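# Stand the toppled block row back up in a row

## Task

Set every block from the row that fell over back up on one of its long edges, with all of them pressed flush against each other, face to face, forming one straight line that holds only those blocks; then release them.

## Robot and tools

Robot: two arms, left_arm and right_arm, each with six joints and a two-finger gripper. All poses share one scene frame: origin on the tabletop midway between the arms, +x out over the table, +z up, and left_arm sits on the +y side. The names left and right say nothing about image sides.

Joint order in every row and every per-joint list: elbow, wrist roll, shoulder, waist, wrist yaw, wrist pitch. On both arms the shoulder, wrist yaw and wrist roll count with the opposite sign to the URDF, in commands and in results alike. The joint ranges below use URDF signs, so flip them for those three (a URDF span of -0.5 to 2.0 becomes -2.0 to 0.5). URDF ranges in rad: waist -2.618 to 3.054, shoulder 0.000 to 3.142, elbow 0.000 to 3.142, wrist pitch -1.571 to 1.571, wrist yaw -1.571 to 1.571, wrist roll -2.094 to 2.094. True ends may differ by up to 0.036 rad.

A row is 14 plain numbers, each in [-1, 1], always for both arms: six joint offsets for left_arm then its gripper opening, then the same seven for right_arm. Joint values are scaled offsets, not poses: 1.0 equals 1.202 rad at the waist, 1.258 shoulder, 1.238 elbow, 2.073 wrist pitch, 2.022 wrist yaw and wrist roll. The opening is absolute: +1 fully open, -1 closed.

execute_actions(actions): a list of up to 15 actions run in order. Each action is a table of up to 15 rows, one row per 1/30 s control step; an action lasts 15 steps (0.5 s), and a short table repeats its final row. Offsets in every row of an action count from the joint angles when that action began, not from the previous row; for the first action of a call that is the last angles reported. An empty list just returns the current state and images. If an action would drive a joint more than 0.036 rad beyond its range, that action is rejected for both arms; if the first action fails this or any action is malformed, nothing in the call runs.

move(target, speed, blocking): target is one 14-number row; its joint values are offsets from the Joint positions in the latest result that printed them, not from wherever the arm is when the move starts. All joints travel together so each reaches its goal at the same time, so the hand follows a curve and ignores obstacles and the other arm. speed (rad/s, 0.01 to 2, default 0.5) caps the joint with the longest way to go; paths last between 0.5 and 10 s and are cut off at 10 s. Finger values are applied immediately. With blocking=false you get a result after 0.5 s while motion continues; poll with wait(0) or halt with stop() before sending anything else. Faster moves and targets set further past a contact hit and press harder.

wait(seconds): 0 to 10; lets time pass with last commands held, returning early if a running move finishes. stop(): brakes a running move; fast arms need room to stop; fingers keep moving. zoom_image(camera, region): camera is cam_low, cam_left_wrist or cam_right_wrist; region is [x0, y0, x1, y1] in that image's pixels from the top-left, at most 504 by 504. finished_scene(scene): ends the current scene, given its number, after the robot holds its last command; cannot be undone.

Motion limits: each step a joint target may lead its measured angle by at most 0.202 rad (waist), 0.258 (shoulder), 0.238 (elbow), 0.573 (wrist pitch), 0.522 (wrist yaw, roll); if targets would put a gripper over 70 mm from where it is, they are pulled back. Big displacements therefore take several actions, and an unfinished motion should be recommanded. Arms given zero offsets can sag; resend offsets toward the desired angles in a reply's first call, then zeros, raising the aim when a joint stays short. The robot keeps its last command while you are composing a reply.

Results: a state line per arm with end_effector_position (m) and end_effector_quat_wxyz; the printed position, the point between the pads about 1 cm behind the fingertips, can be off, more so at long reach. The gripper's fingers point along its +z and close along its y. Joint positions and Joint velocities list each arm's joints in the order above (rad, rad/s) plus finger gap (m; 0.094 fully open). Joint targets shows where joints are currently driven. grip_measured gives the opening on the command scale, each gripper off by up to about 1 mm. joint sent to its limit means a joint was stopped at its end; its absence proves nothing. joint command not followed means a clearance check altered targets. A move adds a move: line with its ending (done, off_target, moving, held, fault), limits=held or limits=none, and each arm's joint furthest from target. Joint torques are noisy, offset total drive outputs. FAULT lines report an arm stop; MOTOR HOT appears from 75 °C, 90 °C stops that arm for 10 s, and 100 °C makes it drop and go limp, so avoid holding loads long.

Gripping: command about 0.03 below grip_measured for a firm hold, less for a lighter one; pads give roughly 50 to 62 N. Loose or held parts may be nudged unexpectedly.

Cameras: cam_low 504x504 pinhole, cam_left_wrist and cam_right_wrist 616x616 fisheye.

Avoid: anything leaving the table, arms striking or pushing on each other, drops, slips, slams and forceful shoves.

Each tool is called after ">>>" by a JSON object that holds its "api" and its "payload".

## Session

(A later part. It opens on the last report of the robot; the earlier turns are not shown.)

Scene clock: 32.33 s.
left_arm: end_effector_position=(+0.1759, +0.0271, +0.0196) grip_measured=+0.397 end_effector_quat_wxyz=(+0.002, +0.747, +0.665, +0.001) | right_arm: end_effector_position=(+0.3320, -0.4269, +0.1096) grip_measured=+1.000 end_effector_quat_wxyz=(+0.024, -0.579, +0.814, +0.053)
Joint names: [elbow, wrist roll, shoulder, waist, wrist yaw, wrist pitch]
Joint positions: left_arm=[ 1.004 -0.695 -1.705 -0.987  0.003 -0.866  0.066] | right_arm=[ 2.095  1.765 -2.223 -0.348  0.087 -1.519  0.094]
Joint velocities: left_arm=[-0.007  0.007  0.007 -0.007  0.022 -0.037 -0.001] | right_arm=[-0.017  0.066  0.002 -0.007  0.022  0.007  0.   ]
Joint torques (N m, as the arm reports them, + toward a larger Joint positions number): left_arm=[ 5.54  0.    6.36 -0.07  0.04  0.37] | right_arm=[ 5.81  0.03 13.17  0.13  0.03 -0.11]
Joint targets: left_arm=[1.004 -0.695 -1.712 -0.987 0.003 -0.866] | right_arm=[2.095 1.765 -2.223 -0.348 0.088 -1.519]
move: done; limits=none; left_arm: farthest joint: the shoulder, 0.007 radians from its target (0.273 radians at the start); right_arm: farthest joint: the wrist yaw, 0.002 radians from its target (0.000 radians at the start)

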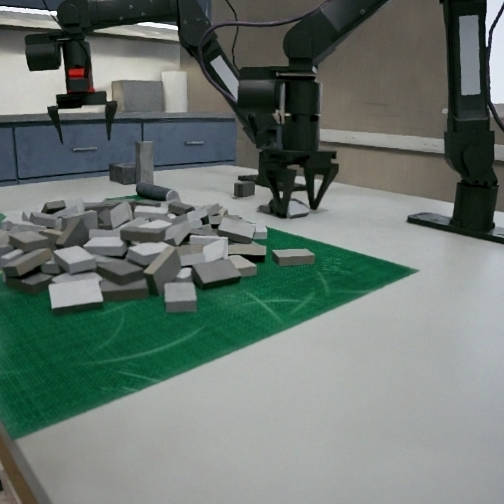

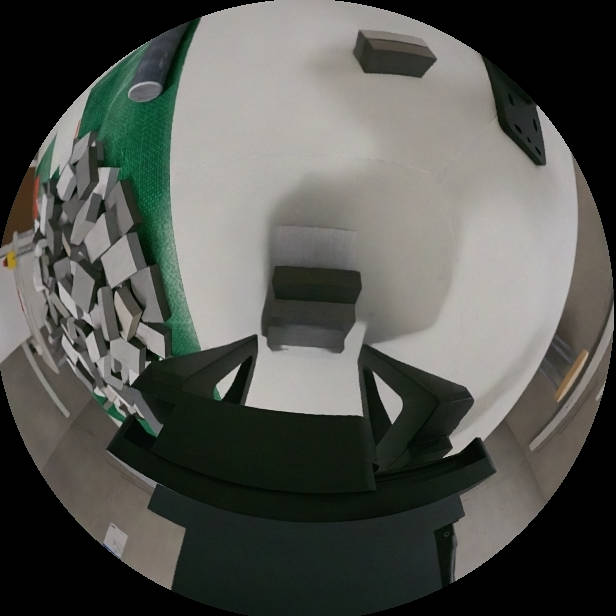

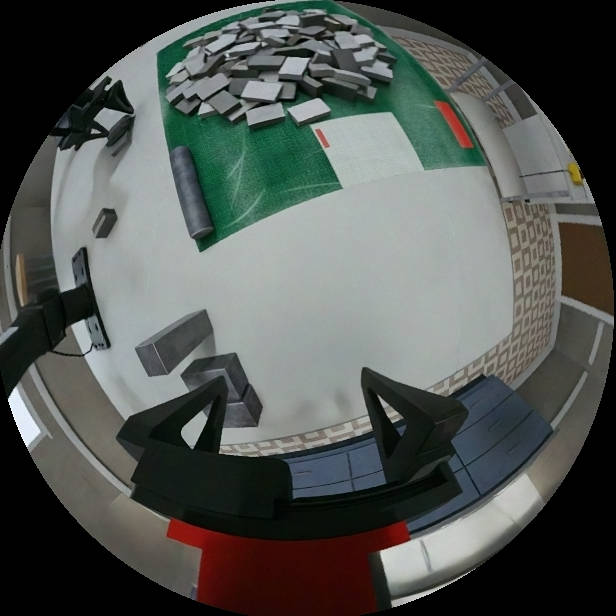

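>>> {"api": "move", "payload": {"target": [0,0,0,0,0,0,-0.18,0,0,0,0,0,0,1]}}

>>> {"api": "move", "payload": {"target": [0,0,0.3,0,0,0,-0.18,0,0,0,0,0,0,1]}}

>>> {"api": "move", "payload": {"target": [-0.305,0.347,-0.279,-0.313,0,0.58,-0.18,0,0,0,0,0,0,1], "speed": 1}}

>>> {"api": "move", "payload": {"target": [0,0,-0.066,0,0,0.046,-0.18,0,0,0,0,0,0,1], "speed": 0.1}}

Scene clock: 33.50 s.
left_arm: end_effector_position=(+0.1760, +0.0271, +0.0196) grip_measured=-0.133 end_effector_quat_wxyz=(+0.002, +0.747, +0.665, +0.001) | right_arm: end_effector_position=(+0.3319, -0.4270, +0.1096) grip_measured=+1.000 end_effector_quat_wxyz=(+0.024, -0.579, +0.814, +0.053)
Joint names: [elbow, wrist roll, shoulder, waist, wrist yaw, wrist pitch]
Joint positions: left_arm=[ 1.004 -0.695 -1.705 -0.987  0.003 -0.865  0.041] | right_arm=[ 2.095  1.765 -2.223 -0.348  0.087 -1.519  0.094]
Joint velocities: left_arm=[-0.007  0.007 -0.002 -0.002  0.022 -0.022 -0.   ] | right_arm=[-0.017 -0.007 -0.012 -0.007  0.007  0.007  0.   ]
Joint torques (N m, as the arm reports them, + toward a larger Joint positions number): left_arm=[ 5.27  0.01  6.62 -0.11  0.11  0.37] | right_arm=[ 5.8   0.07 13.01  0.04  0.02 -0.13]
Joint targets: left_arm=[1.004 -0.695 -1.705 -0.987 0.003 -0.866] | right_arm=[2.095 1.765 -2.223 -0.348 0.087 -1.519]
move: done; limits=none; left_arm: farthest joint: the wrist pitch, 0.001 radians from its target (0.000 radians at the start); right_arm: farthest joint: the waist, 0.000 radians from its target (0.000 radians at the start)

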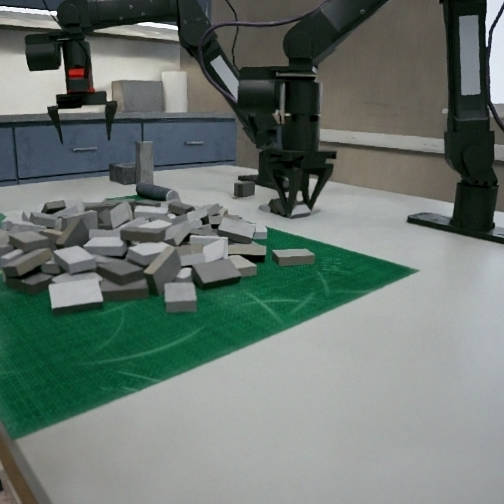

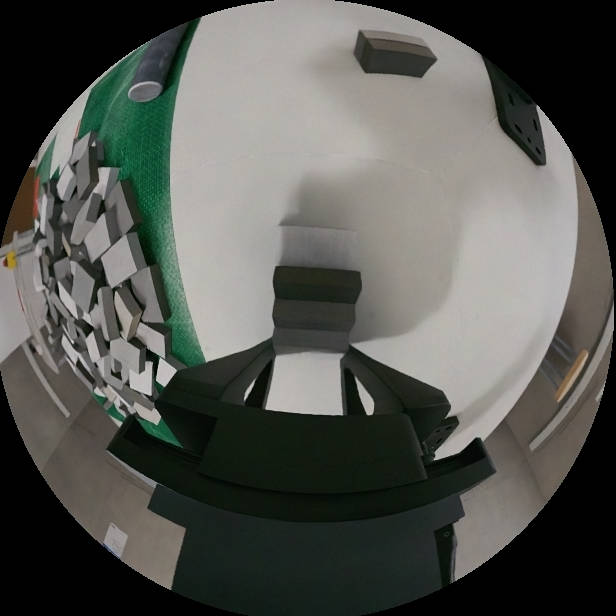

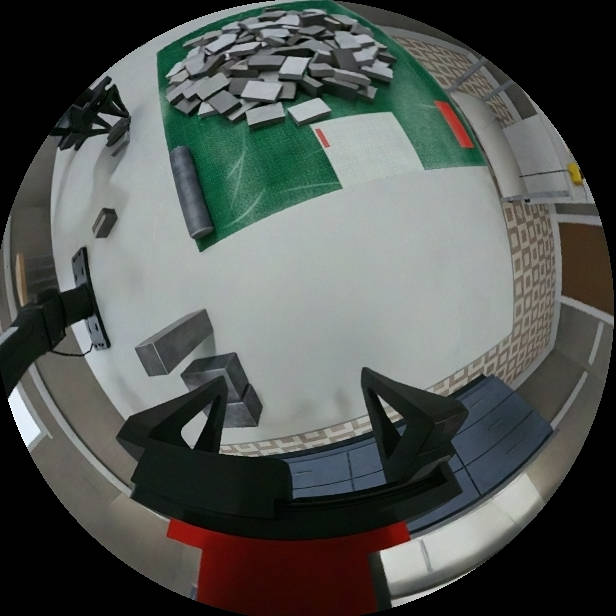

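Scene clock: 34.67 s.
left_arm: end_effector_position=(+0.1859, +0.0119, +0.1196) grip_measured=-0.133 end_effector_quat_wxyz=(+0.182, +0.734, +0.654, -0.026) | right_arm: end_effector_position=(+0.3318, -0.4271, +0.1096) grip_measured=+1.000 end_effector_quat_wxyz=(+0.023, -0.579, +0.814, +0.052)
Joint names: [elbow, wrist roll, shoulder, waist, wrist yaw, wrist pitch]
Joint positions: left_arm=[ 1.004 -0.695 -1.34  -0.987  0.003 -0.866  0.041] | right_arm=[ 2.095  1.765 -2.223 -0.348  0.086 -1.519  0.094]
Joint velocities: left_arm=[-0.002  0.007 -0.007  0.002 -0.022  0.022  0.   ] | right_arm=[-0.002  0.066 -0.012 -0.017  0.022 -0.051  0.   ]
Joint torques (N m, as the arm reports them, + toward a larger Joint positions number): left_arm=[ 6.53 -0.02  5.07  0.04  0.07  1.  ] | right_arm=[ 5.77  0.05 12.91  0.14  0.04 -0.13]
Joint targets: left_arm=[1.004 -0.695 -1.328 -0.987 0.003 -0.865] | right_arm=[2.095 1.765 -2.223 -0.348 0.087 -1.519]
move: done; limits=none; left_arm: farthest joint: the shoulder, 0.013 radians from its target (0.378 radians at the start); right_arm: farthest joint: the wrist yaw, 0.001 radians from its target (0.000 radians at the start)

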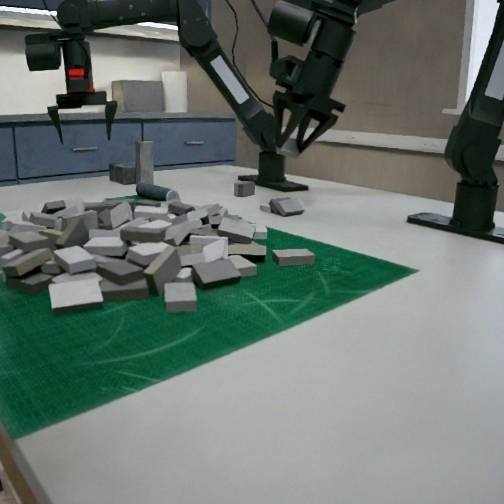

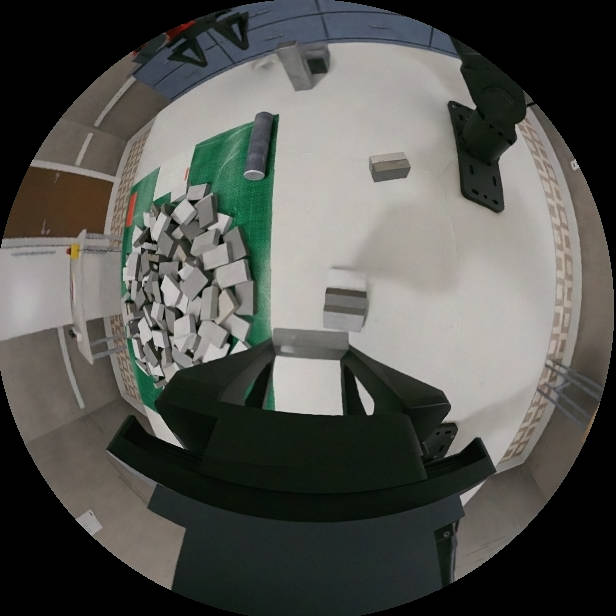

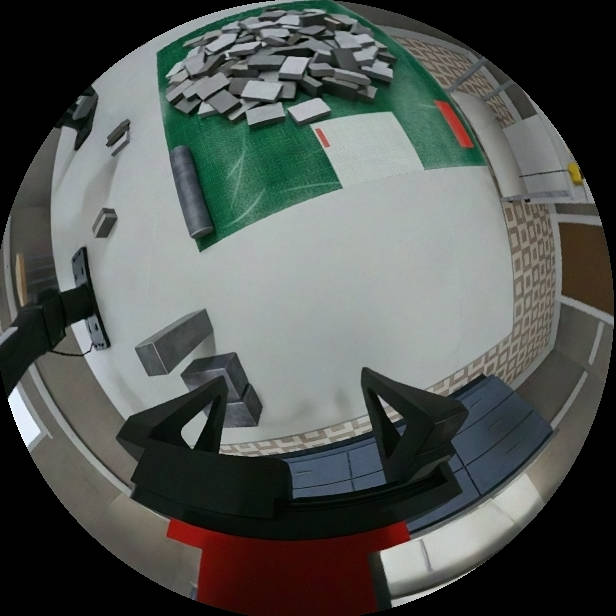

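Scene clock: 36.80 s.
left_arm: end_effector_position=(+0.1084, -0.1377, +0.0322) grip_measured=-0.133 end_effector_quat_wxyz=(+0.318, +0.574, +0.710, -0.255) | right_arm: end_effector_position=(+0.3317, -0.4272, +0.1096) grip_measured=+1.000 end_effector_quat_wxyz=(+0.023, -0.579, +0.814, +0.052)
Joint names: [elbow, wrist roll, shoulder, waist, wrist yaw, wrist pitch]
Joint positions: left_arm=[ 0.637 -0.002 -1.688 -1.353  0.003  0.32   0.041] | right_arm=[ 2.095  1.765 -2.223 -0.348  0.085 -1.519  0.094]
Joint velocities: left_arm=[ 0.002 -0.022  0.002 -0.007  0.051  0.022 -0.001] | right_arm=[-0.002 -0.037 -0.022 -0.012  0.007  0.051  0.   ]
Joint torques (N m, as the arm reports them, + toward a larger Joint positions number): left_arm=[ 4.47  0.12  6.34 -0.91  0.04  1.7 ] | right_arm=[ 5.86  0.02 13.11  0.02  0.07 -0.11]
Joint targets: left_arm=[0.626 0.006 -1.691 -1.363 0.003 0.337] | right_arm=[2.095 1.765 -2.223 -0.348 0.086 -1.519]
move: done; limits=none; left_arm: farthest joint: the wrist pitch, 0.017 radians from its target (1.202 radians at the start); right_arm: farthest joint: the wrist yaw, 0.001 radians from its target (0.000 radians at the start)

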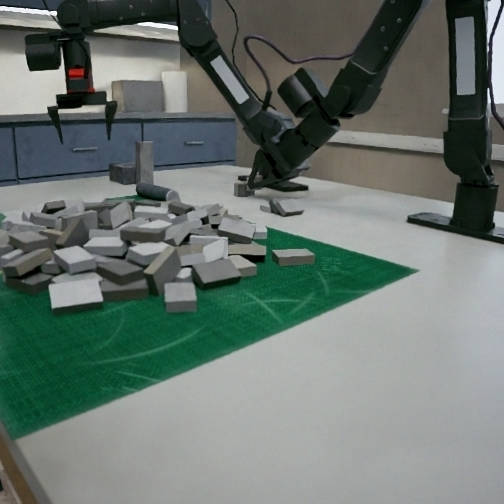

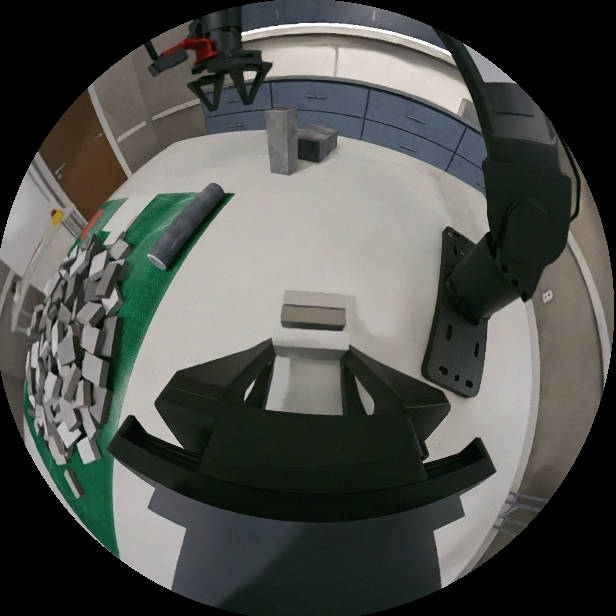

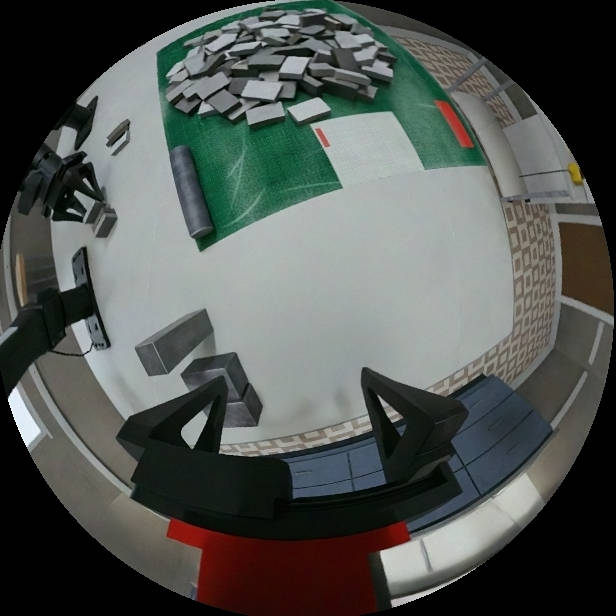

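Scene clock: 38.17 s.
left_arm: end_effector_position=(+0.1097, -0.1438, +0.0179) grip_measured=-0.133 end_effector_quat_wxyz=(+0.320, +0.573, +0.709, -0.256) | right_arm: end_effector_position=(+0.3317, -0.4274, +0.1096) grip_measured=+1.000 end_effector_quat_wxyz=(+0.023, -0.579, +0.814, +0.052)
Joint names: [elbow, wrist roll, shoulder, waist, wrist yaw, wrist pitch]
Joint positions: left_arm=[ 0.637 -0.002 -1.762 -1.353  0.003  0.399  0.041] | right_arm=[ 2.095  1.765 -2.223 -0.348  0.084 -1.519  0.094]
Joint velocities: left_arm=[-0.007 -0.007  0.002  0.012  0.037 -0.037  0.   ] | right_arm=[-0.002  0.037  0.017  0.007 -0.007 -0.066  0.   ]
Joint torques (N m, as the arm reports them, + toward a larger Joint positions number): left_arm=[ 5.11 -0.02  6.2  -0.08  0.06  1.71] | right_arm=[ 5.88  0.02 13.04  0.    0.03 -0.11]
Joint targets: left_arm=[0.637 -0.002 -1.771 -1.353 0.003 0.415] | right_arm=[2.095 1.765 -2.223 -0.348 0.085 -1.519]
move: done; limits=none; left_arm: farthest joint: the wrist pitch, 0.016 radians from its target (0.096 radians at the start); right_arm: farthest joint: the wrist yaw, 0.001 radians from its target (0.000 radians at the start)

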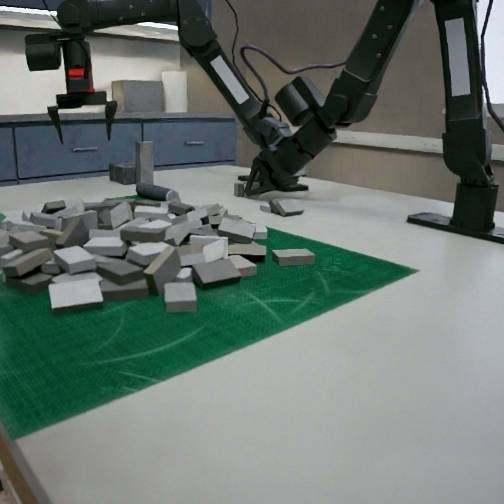

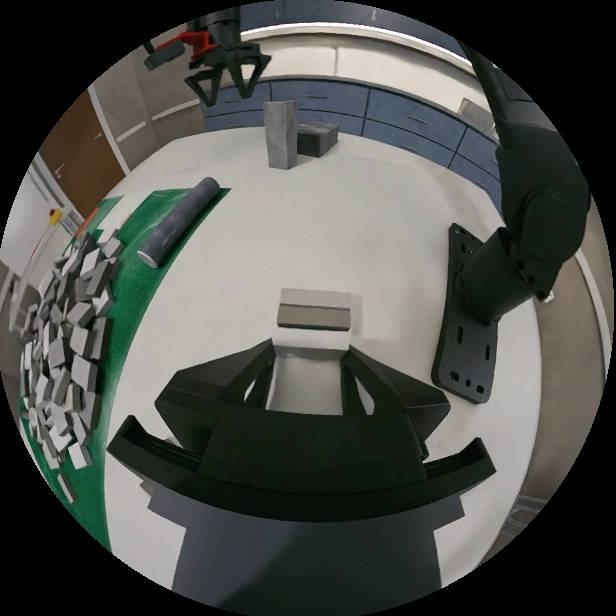

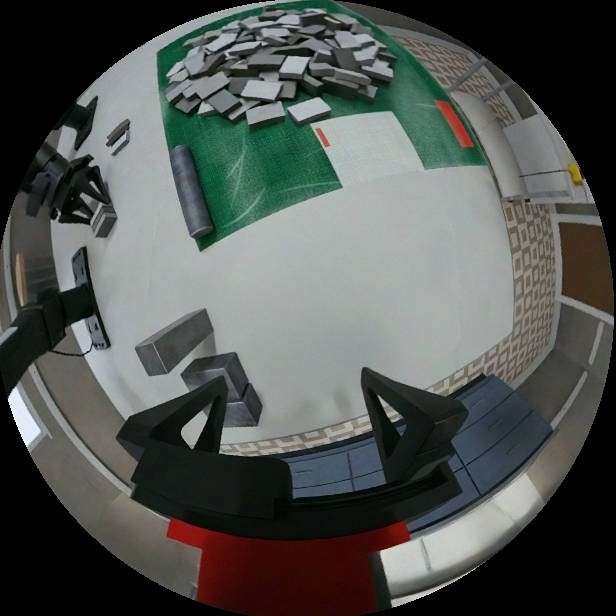

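>>> {"api": "move", "payload": {"target": [0,0,0,0,0,0,0.3,0,0,0,0,0,0,1]}}

>>> {"api": "move", "payload": {"target": [0,0,0.3,0,0,-0.1,0.3,0,0,0,0,0,0,1]}}

>>> {"api": "move", "payload": {"target": [0.353,-0.326,0,0.279,0,-0.531,0.4,0,0,0,0,0,0,1], "speed": 1}}

>>> {"api": "move", "payload": {"target": [0,0,-0.285,0,0,0,0.4,0,0,0,0,0,0,1], "speed": 0.3}}

Scene clock: 39.37 s.
left_arm: end_effector_position=(+0.1097, -0.1440, +0.0181) grip_measured=+0.297 end_effector_quat_wxyz=(+0.321, +0.573, +0.709, -0.257) | right_arm: end_effector_position=(+0.3316, -0.4275, +0.1096) grip_measured=+1.000 end_effector_quat_wxyz=(+0.022, -0.579, +0.814, +0.052)
Joint names: [elbow, wrist roll, shoulder, waist, wrist yaw, wrist pitch]
Joint positions: left_arm=[ 0.637 -0.002 -1.762 -1.353  0.003  0.4    0.061] | right_arm=[ 2.095  1.765 -2.223 -0.348  0.084 -1.519  0.094]
Joint velocities: left_arm=[ 0.002  0.022  0.012 -0.012  0.081 -0.007 -0.   ] | right_arm=[ 0.002 -0.037 -0.002  0.012 -0.007 -0.007  0.   ]
Joint torques (N m, as the arm reports them, + toward a larger Joint positions number): left_arm=[ 5.23  0.01  6.83 -0.09  0.04  1.55] | right_arm=[ 5.72  0.02 13.13 -0.03  0.01 -0.12]
Joint targets: left_arm=[0.637 -0.002 -1.762 -1.353 0.003 0.399] | right_arm=[2.095 1.765 -2.223 -0.348 0.084 -1.519]
move: done; limits=none; left_arm: farthest joint: the wrist pitch, 0.001 radians from its target (0.000 radians at the start); right_arm: farthest joint: the waist, 0.000 radians from its target (0.000 radians at the start)

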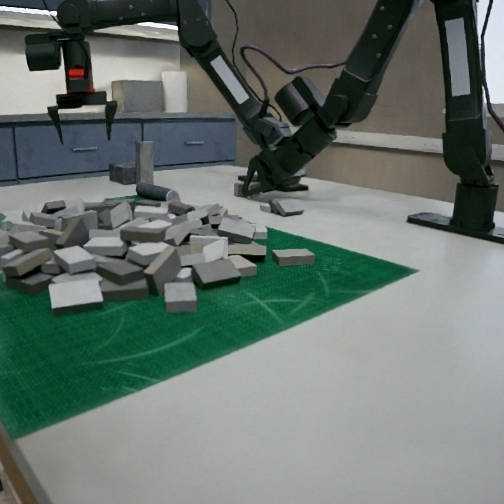

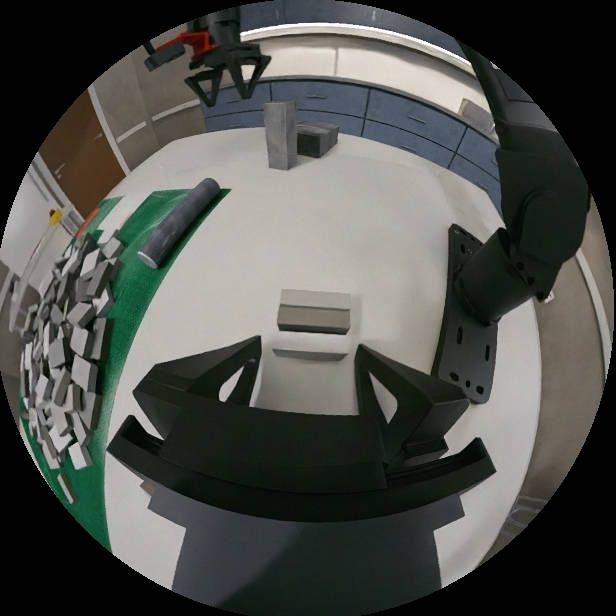

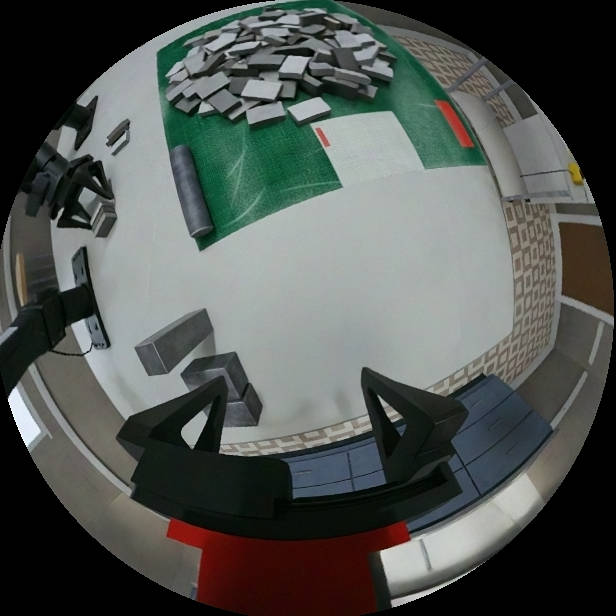

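Scene clock: 40.87 s.
left_arm: end_effector_position=(+0.1075, -0.1339, +0.1252) grip_measured=+0.297 end_effector_quat_wxyz=(+0.383, +0.547, +0.678, -0.307) | right_arm: end_effector_position=(+0.3315, -0.4276, +0.1095) grip_measured=+1.000 end_effector_quat_wxyz=(+0.022, -0.579, +0.814, +0.052)
Joint names: [elbow, wrist roll, shoulder, waist, wrist yaw, wrist pitch]
Joint positions: left_arm=[ 0.637 -0.002 -1.395 -1.353  0.003  0.214  0.061] | right_arm=[ 2.095  1.765 -2.223 -0.348  0.083 -1.519  0.094]
Joint velocities: left_arm=[ 0.012 -0.007  0.002 -0.012  0.007 -0.007 -0.001] | right_arm=[ 0.007 -0.037  0.002 -0.002  0.007 -0.007  0.   ]
Joint torques (N m, as the arm reports them, + toward a larger Joint positions number): left_arm=[ 6.44 -0.02  5.59  0.01  0.07  1.53] | right_arm=[ 5.6   0.03 12.94 -0.15  0.05 -0.13]
Joint targets: left_arm=[0.637 -0.002 -1.384 -1.353 0.003 0.193] | right_arm=[2.095 1.765 -2.223 -0.348 0.084 -1.519]
move: off_target (left_arm); limits=none; left_arm: farthest joint: the wrist pitch, 0.022 radians from its target (0.208 radians at the start); right_arm: farthest joint: the wrist yaw, 0.001 radians from its target (0.000 radians at the start)

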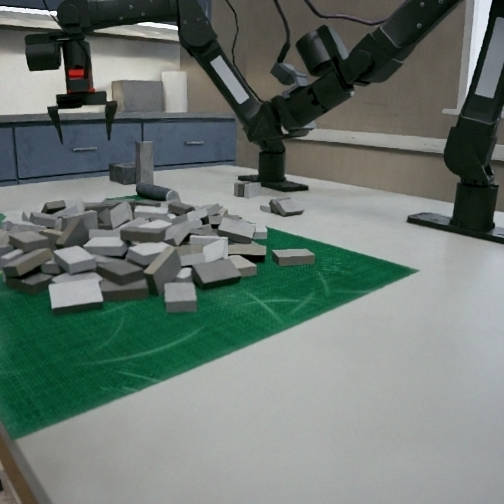

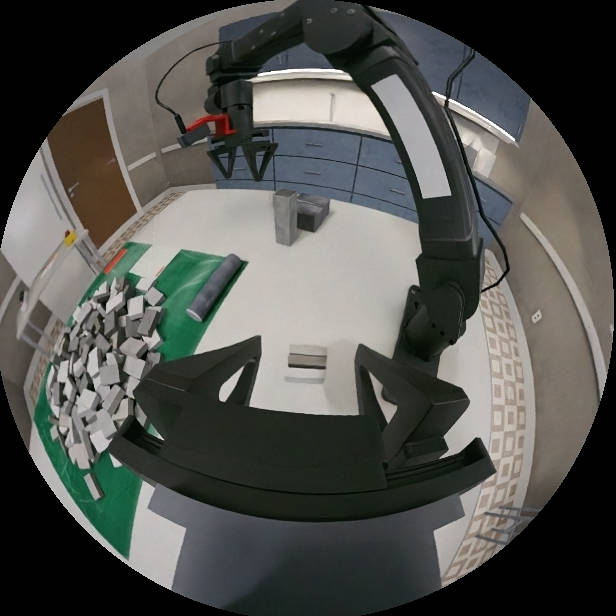

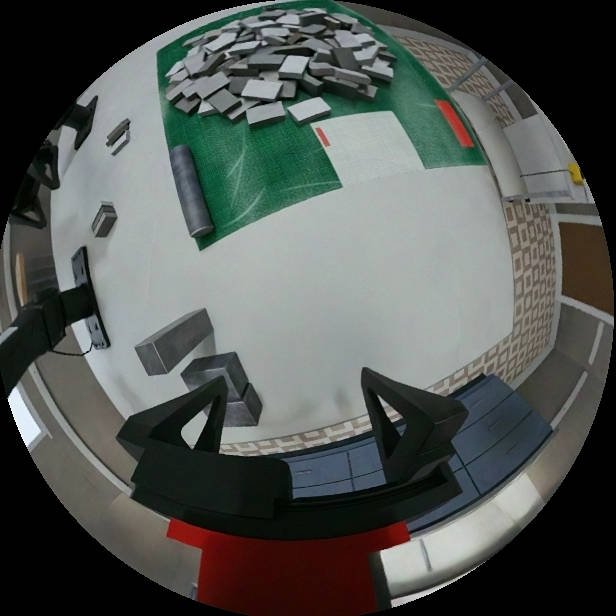

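Scene clock: 42.90 s.
left_arm: end_effector_position=(+0.1810, -0.0043, +0.1194) grip_measured=+0.398 end_effector_quat_wxyz=(+0.174, +0.735, +0.654, -0.032) | right_arm: end_effector_position=(+0.3315, -0.4277, +0.1095) grip_measured=+1.000 end_effector_quat_wxyz=(+0.022, -0.579, +0.814, +0.052)
Joint names: [elbow, wrist roll, shoulder, waist, wrist yaw, wrist pitch]
Joint positions: left_arm=[ 1.051 -0.654 -1.395 -1.029  0.003 -0.87   0.066] | right_arm=[ 2.095  1.765 -2.223 -0.348  0.082 -1.519  0.094]
Joint velocities: left_arm=[-0.012  0.037  0.002 -0.012 -0.022  0.037  0.   ] | right_arm=[ 0.007  0.037  0.017  0.002  0.022 -0.125  0.   ]
Joint torques (N m, as the arm reports them, + toward a larger Joint positions number): left_arm=[ 8.33 -0.09  4.88  0.96  0.05  0.87] | right_arm=[ 5.84  0.02 13.03 -0.06  0.03 -0.14]
Joint targets: left_arm=[1.074 -0.661 -1.395 -1.018 0.003 -0.886] | right_arm=[2.095 1.765 -2.223 -0.348 0.083 -1.519]
move: off_target (left_arm); limits=none; left_arm: farthest joint: the elbow, 0.023 radians from its target (0.437 radians at the start); right_arm: farthest joint: the wrist yaw, 0.001 radians from its target (0.000 radians at the start)

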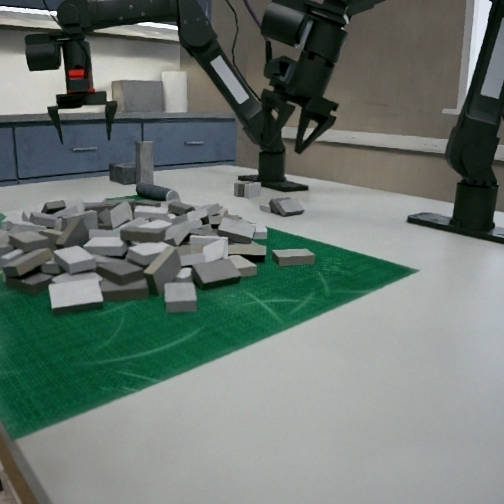

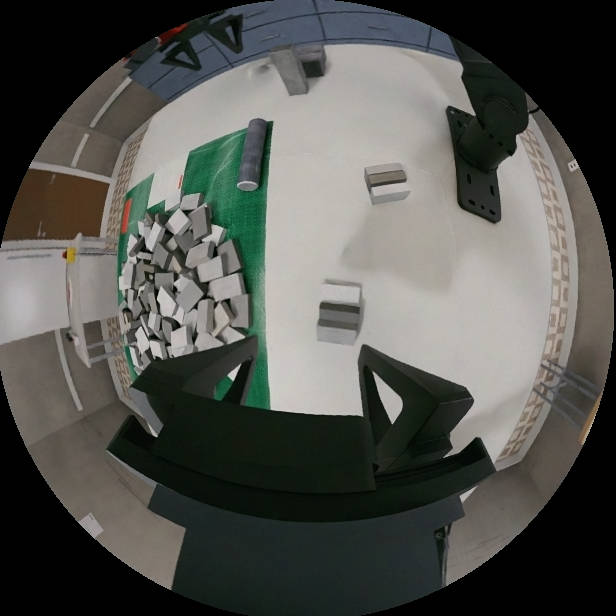

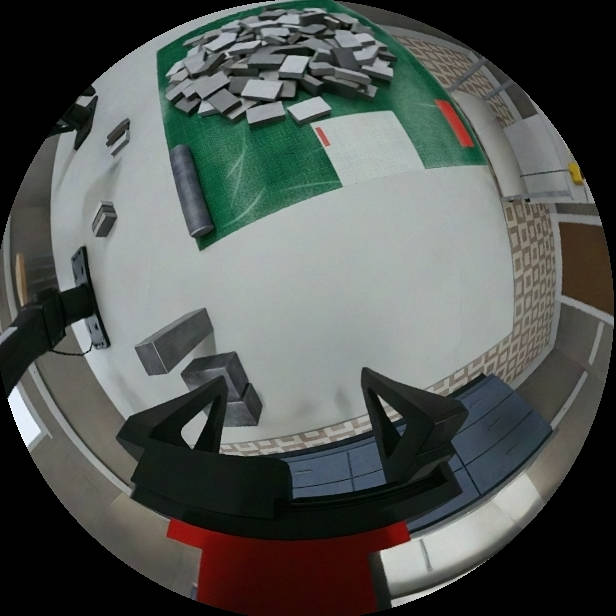

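Scene clock: 44.47 s.
left_arm: end_effector_position=(+0.1719, +0.0109, +0.0187) grip_measured=+0.398 end_effector_quat_wxyz=(+0.002, +0.747, +0.664, +0.001) | right_arm: end_effector_position=(+0.3314, -0.4278, +0.1095) grip_measured=+1.000 end_effector_quat_wxyz=(+0.021, -0.579, +0.814, +0.052)
Joint names: [elbow, wrist roll, shoulder, waist, wrist yaw, wrist pitch]
Joint positions: left_arm=[ 1.051 -0.654 -1.748 -1.029  0.003 -0.87   0.066] | right_arm=[ 2.095  1.765 -2.223 -0.348  0.081 -1.519  0.094]
Joint velocities: left_arm=[ 0.002  0.007 -0.007 -0.012 -0.037 -0.007 -0.   ] | right_arm=[-0.012  0.022 -0.002 -0.012  0.007  0.066  0.   ]
Joint torques (N m, as the arm reports them, + toward a larger Joint positions number): left_arm=[ 5.47 -0.02  6.71 -0.01  0.06  0.34] | right_arm=[ 5.91  0.01 13.16  0.    0.06 -0.09]
Joint targets: left_arm=[1.051 -0.654 -1.754 -1.029 0.003 -0.870] | right_arm=[2.095 1.765 -2.223 -0.348 0.082 -1.519]
move: done; limits=none; left_arm: farthest joint: the shoulder, 0.005 radians from its target (0.358 radians at the start); right_arm: farthest joint: the wrist yaw, 0.001 radians from its target (0.000 radians at the start)

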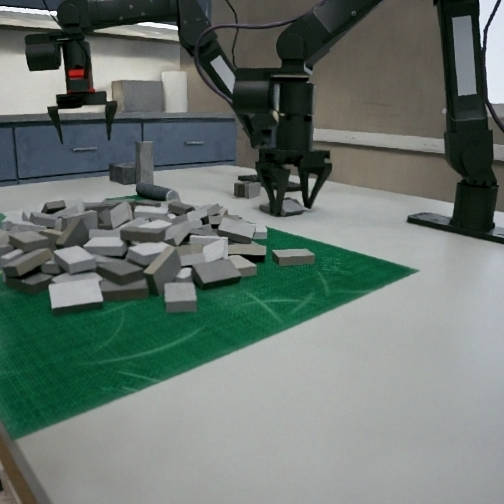

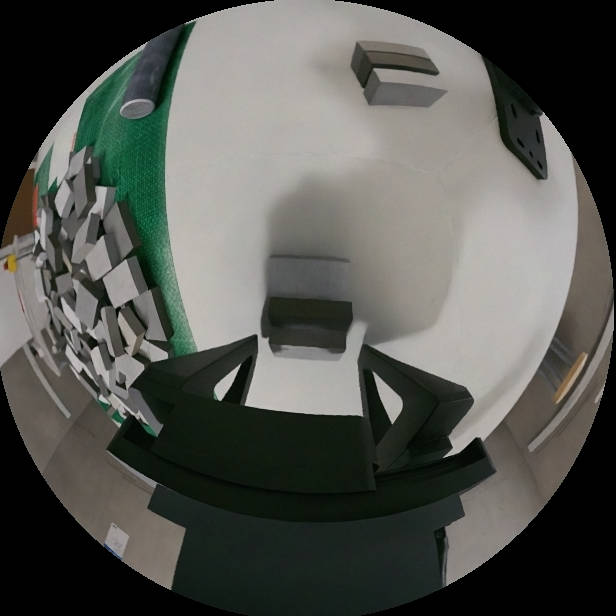

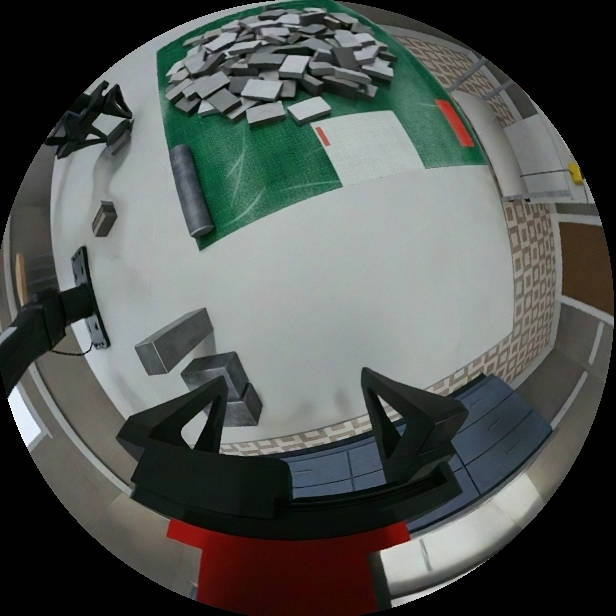

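>>> {"api": "move", "payload": {"target": [0,0,0,0,0,0,-0.18,0,0,0,0,0,0,1]}}

>>> {"api": "move", "payload": {"target": [0,0,0.3,0,0,0,-0.18,0,0,0,0,0,0,1]}}

>>> {"api": "move", "payload": {"target": [-0.46,0.327,-0.216,-0.279,0,0.688,-0.18,0,0,0,0,0,0,1], "speed": 1}}

>>> {"api": "move", "payload": {"target": [0,0,-0.075,0,0,0.04,-0.18,0,0,0,0,0,0,1], "speed": 0.1}}

Scene clock: 45.83 s.
left_arm: end_effector_position=(+0.1720, +0.0109, +0.0187) grip_measured=-0.132 end_effector_quat_wxyz=(+0.002, +0.747, +0.664, +0.002) | right_arm: end_effector_position=(+0.3313, -0.4279, +0.1095) grip_measured=+1.000 end_effector_quat_wxyz=(+0.021, -0.579, +0.814, +0.051)
Joint names: [elbow, wrist roll, shoulder, waist, wrist yaw, wrist pitch]
Joint positions: left_arm=[ 1.051 -0.654 -1.748 -1.029  0.004 -0.87   0.041] | right_arm=[ 2.095  1.765 -2.223 -0.348  0.081 -1.519  0.094]
Joint velocities: left_arm=[ 0.017  0.022  0.012 -0.007 -0.007  0.051  0.   ] | right_arm=[-0.002 -0.022 -0.017 -0.012  0.051  0.007  0.   ]
Joint torques (N m, as the arm reports them, + toward a larger Joint positions number): left_arm=[ 5.4  -0.02  7.05 -0.16  0.05  0.38] | right_arm=[ 5.93  0.   12.92 -0.07  0.05 -0.14]
Joint targets: left_arm=[1.051 -0.654 -1.748 -1.029 0.003 -0.870] | right_arm=[2.095 1.765 -2.223 -0.348 0.081 -1.519]
move: done; limits=none; left_arm: farthest joint: the wrist yaw, 0.001 radians from its target (0.000 radians at the start); right_arm: farthest joint: the waist, 0.000 radians from its target (0.000 radians at the start)

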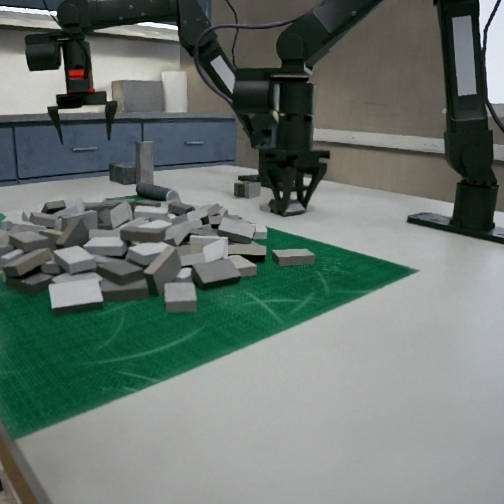

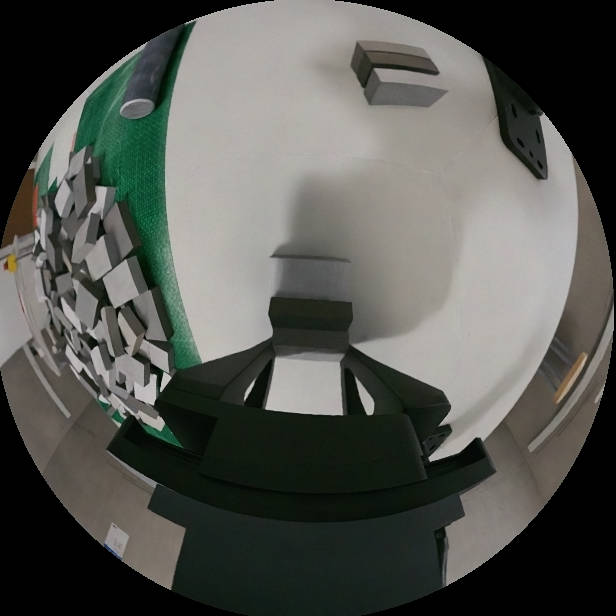

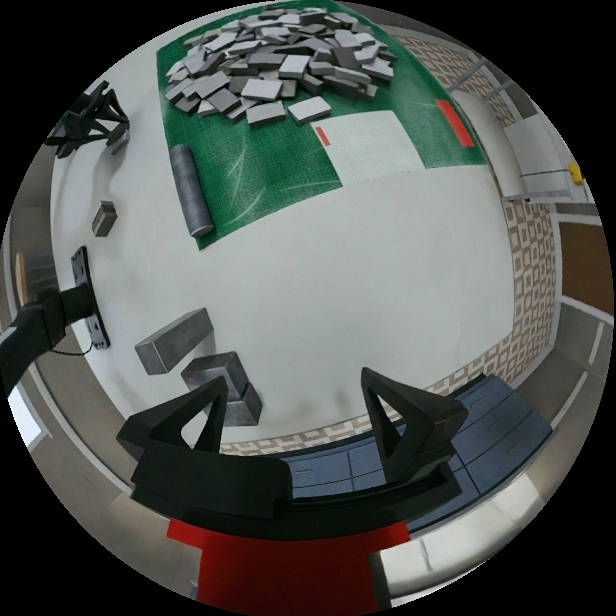

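Scene clock: 47.00 s.
left_arm: end_effector_position=(+0.1810, -0.0043, +0.1231) grip_measured=-0.132 end_effector_quat_wxyz=(+0.181, +0.734, +0.653, -0.033) | right_arm: end_effector_position=(+0.3313, -0.4281, +0.1095) grip_measured=+1.000 end_effector_quat_wxyz=(+0.021, -0.579, +0.814, +0.051)
Joint names: [elbow, wrist roll, shoulder, waist, wrist yaw, wrist pitch]
Joint positions: left_arm=[ 1.051 -0.654 -1.383 -1.029  0.004 -0.87   0.041] | right_arm=[ 2.095  1.765 -2.223 -0.348  0.08  -1.519  0.094]
Joint velocities: left_arm=[ 0.017 -0.037 -0.007 -0.007 -0.007 -0.022 -0.001] | right_arm=[ 0.002 -0.037  0.007 -0.002 -0.007  0.007  0.   ]
Joint torques (N m, as the arm reports them, + toward a larger Joint positions number): left_arm=[ 6.5   0.01  5.68 -0.04  0.03  0.99] | right_arm=[ 6.05  0.04 12.98 -0.01  0.05 -0.15]
Joint targets: left_arm=[1.051 -0.654 -1.371 -1.029 0.004 -0.870] | right_arm=[2.095 1.765 -2.223 -0.348 0.080 -1.519]
move: done; limits=none; left_arm: farthest joint: the shoulder, 0.012 radians from its target (0.378 radians at the start); right_arm: farthest joint: the wrist yaw, 0.001 radians from its target (0.000 radians at the start)

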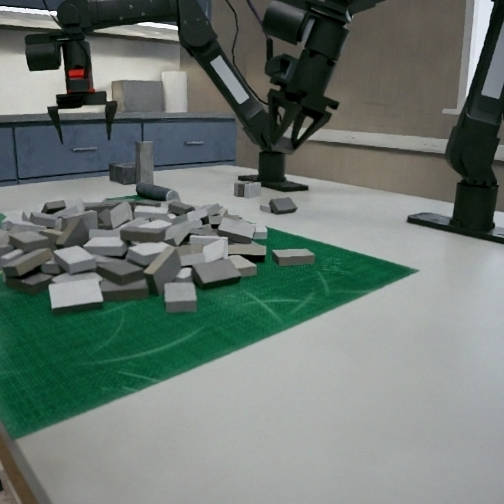

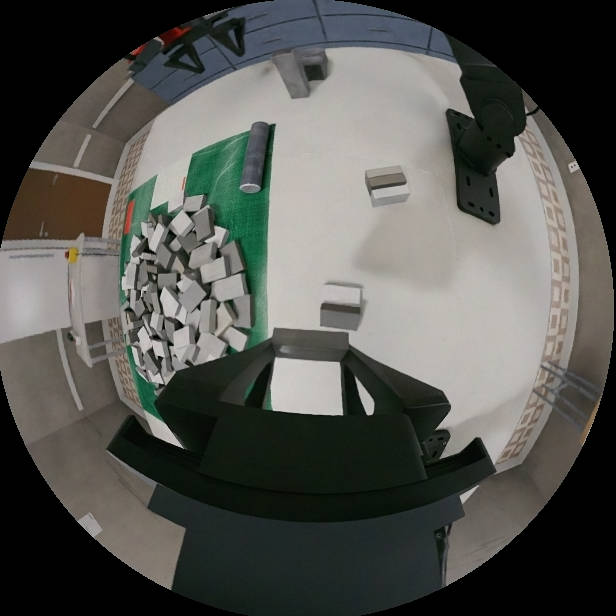

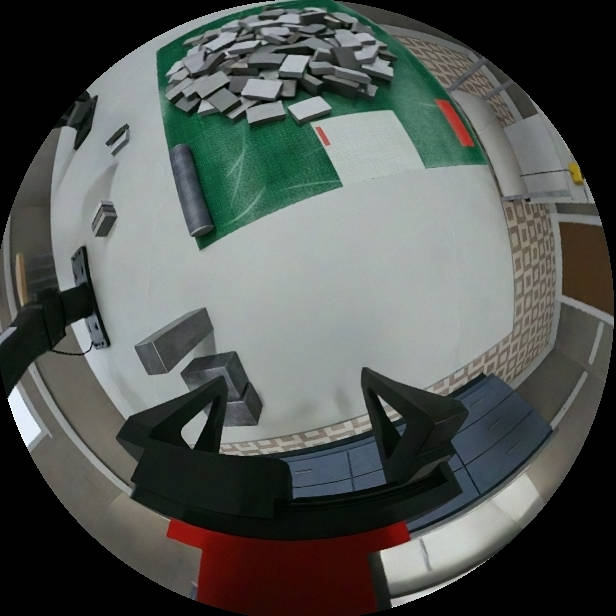

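Scene clock: 49.33 s.
left_arm: end_effector_position=(+0.1057, -0.1249, +0.0375) grip_measured=-0.132 end_effector_quat_wxyz=(+0.358, +0.558, +0.692, -0.286) | right_arm: end_effector_position=(+0.3312, -0.4282, +0.1095) grip_measured=+1.000 end_effector_quat_wxyz=(+0.020, -0.579, +0.814, +0.051)
Joint names: [elbow, wrist roll, shoulder, waist, wrist yaw, wrist pitch]
Joint positions: left_arm=[ 0.492 -0.001 -1.649 -1.353  0.004  0.538  0.041] | right_arm=[ 2.095  1.765 -2.223 -0.348  0.079 -1.519  0.094]
Joint velocities: left_arm=[-0.002  0.051  0.007 -0.002 -0.022 -0.037 -0.002] | right_arm=[-0.007  0.081 -0.017  0.007  0.022  0.051  0.   ]
Joint torques (N m, as the arm reports them, + toward a larger Joint positions number): left_arm=[ 4.23  0.07  5.46 -1.03  0.04  1.79] | right_arm=[ 5.81  0.05 13.08 -0.07  0.08 -0.1 ]
Joint targets: left_arm=[0.481 0.007 -1.654 -1.364 0.004 0.556] | right_arm=[2.095 1.765 -2.223 -0.348 0.080 -1.519]
move: done; limits=none; left_arm: farthest joint: the wrist pitch, 0.018 radians from its target (1.426 radians at the start); right_arm: farthest joint: the wrist yaw, 0.001 radians from its target (0.000 radians at the start)

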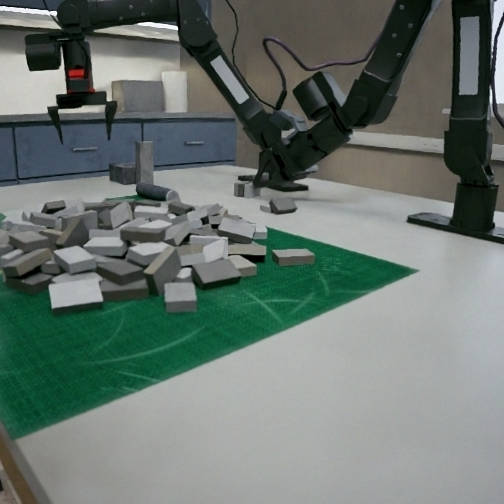

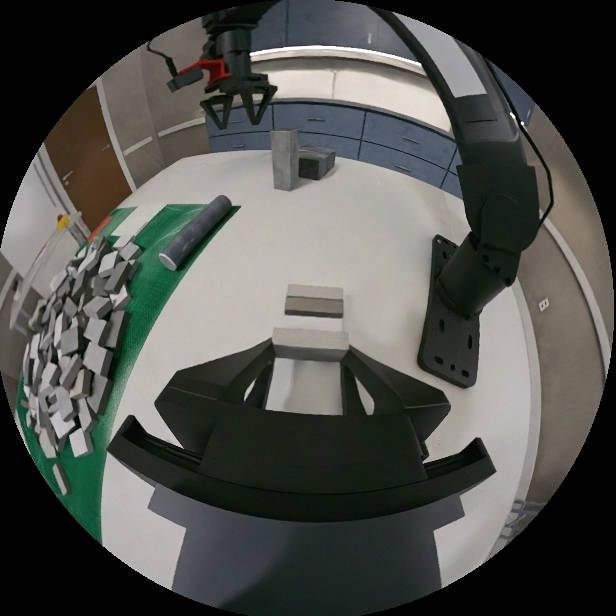

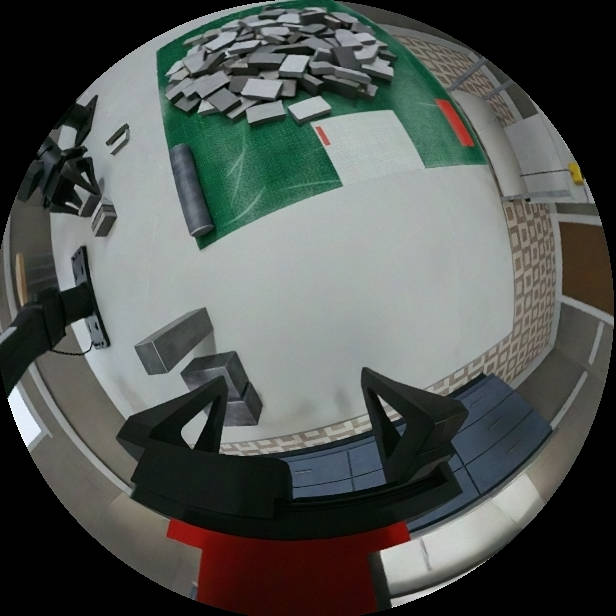

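Scene clock: 50.77 s.
left_arm: end_effector_position=(+0.1061, -0.1265, +0.0179) grip_measured=-0.132 end_effector_quat_wxyz=(+0.350, +0.561, +0.696, -0.280) | right_arm: end_effector_position=(+0.3311, -0.4283, +0.1095) grip_measured=+1.000 end_effector_quat_wxyz=(+0.020, -0.579, +0.814, +0.051)
Joint names: [elbow, wrist roll, shoulder, waist, wrist yaw, wrist pitch]
Joint positions: left_arm=[ 0.492 -0.001 -1.736 -1.353  0.004  0.603  0.041] | right_arm=[ 2.095  1.765 -2.223 -0.348  0.078 -1.519  0.094]
Joint velocities: left_arm=[ 0.002  0.022  0.012  0.002 -0.007 -0.066  0.001] | right_arm=[ 0.012  0.066 -0.007 -0.012 -0.007 -0.037  0.   ]
Joint torques (N m, as the arm reports them, + toward a larger Joint positions number): left_arm=[ 4.59 -0.01  5.72  0.05  0.02  1.82] | right_arm=[ 5.94  0.04 12.89  0.06  0.07 -0.14]
Joint targets: left_arm=[0.492 -0.001 -1.744 -1.353 0.004 0.621] | right_arm=[2.095 1.765 -2.223 -0.348 0.079 -1.519]
move: done; limits=none; left_arm: farthest joint: the wrist pitch, 0.018 radians from its target (0.082 radians at the start); right_arm: farthest joint: the wrist yaw, 0.001 radians from its target (0.000 radians at the start)

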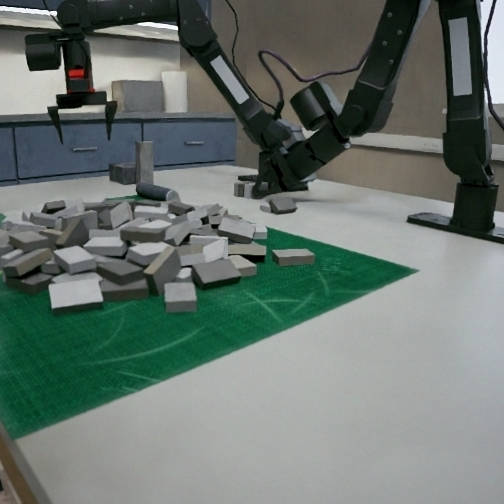

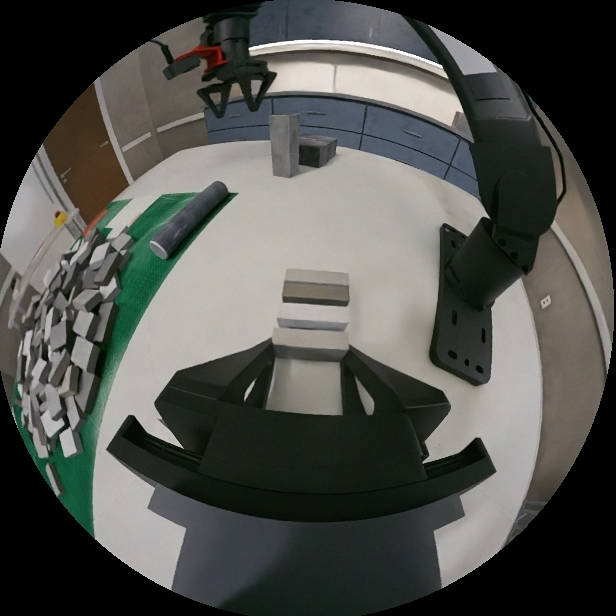

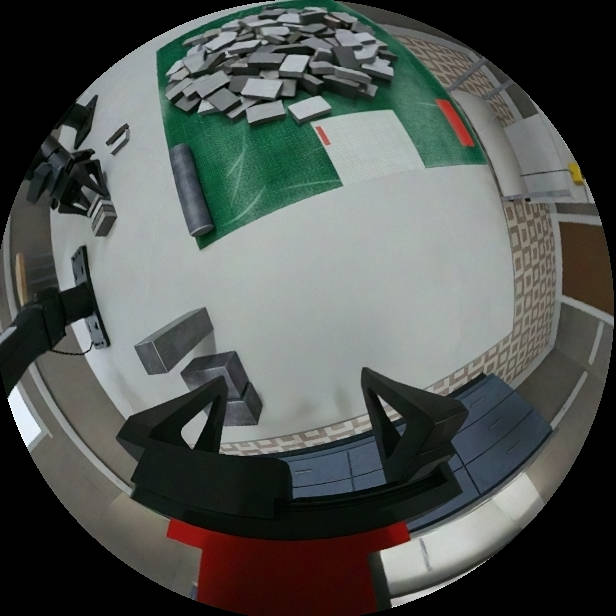

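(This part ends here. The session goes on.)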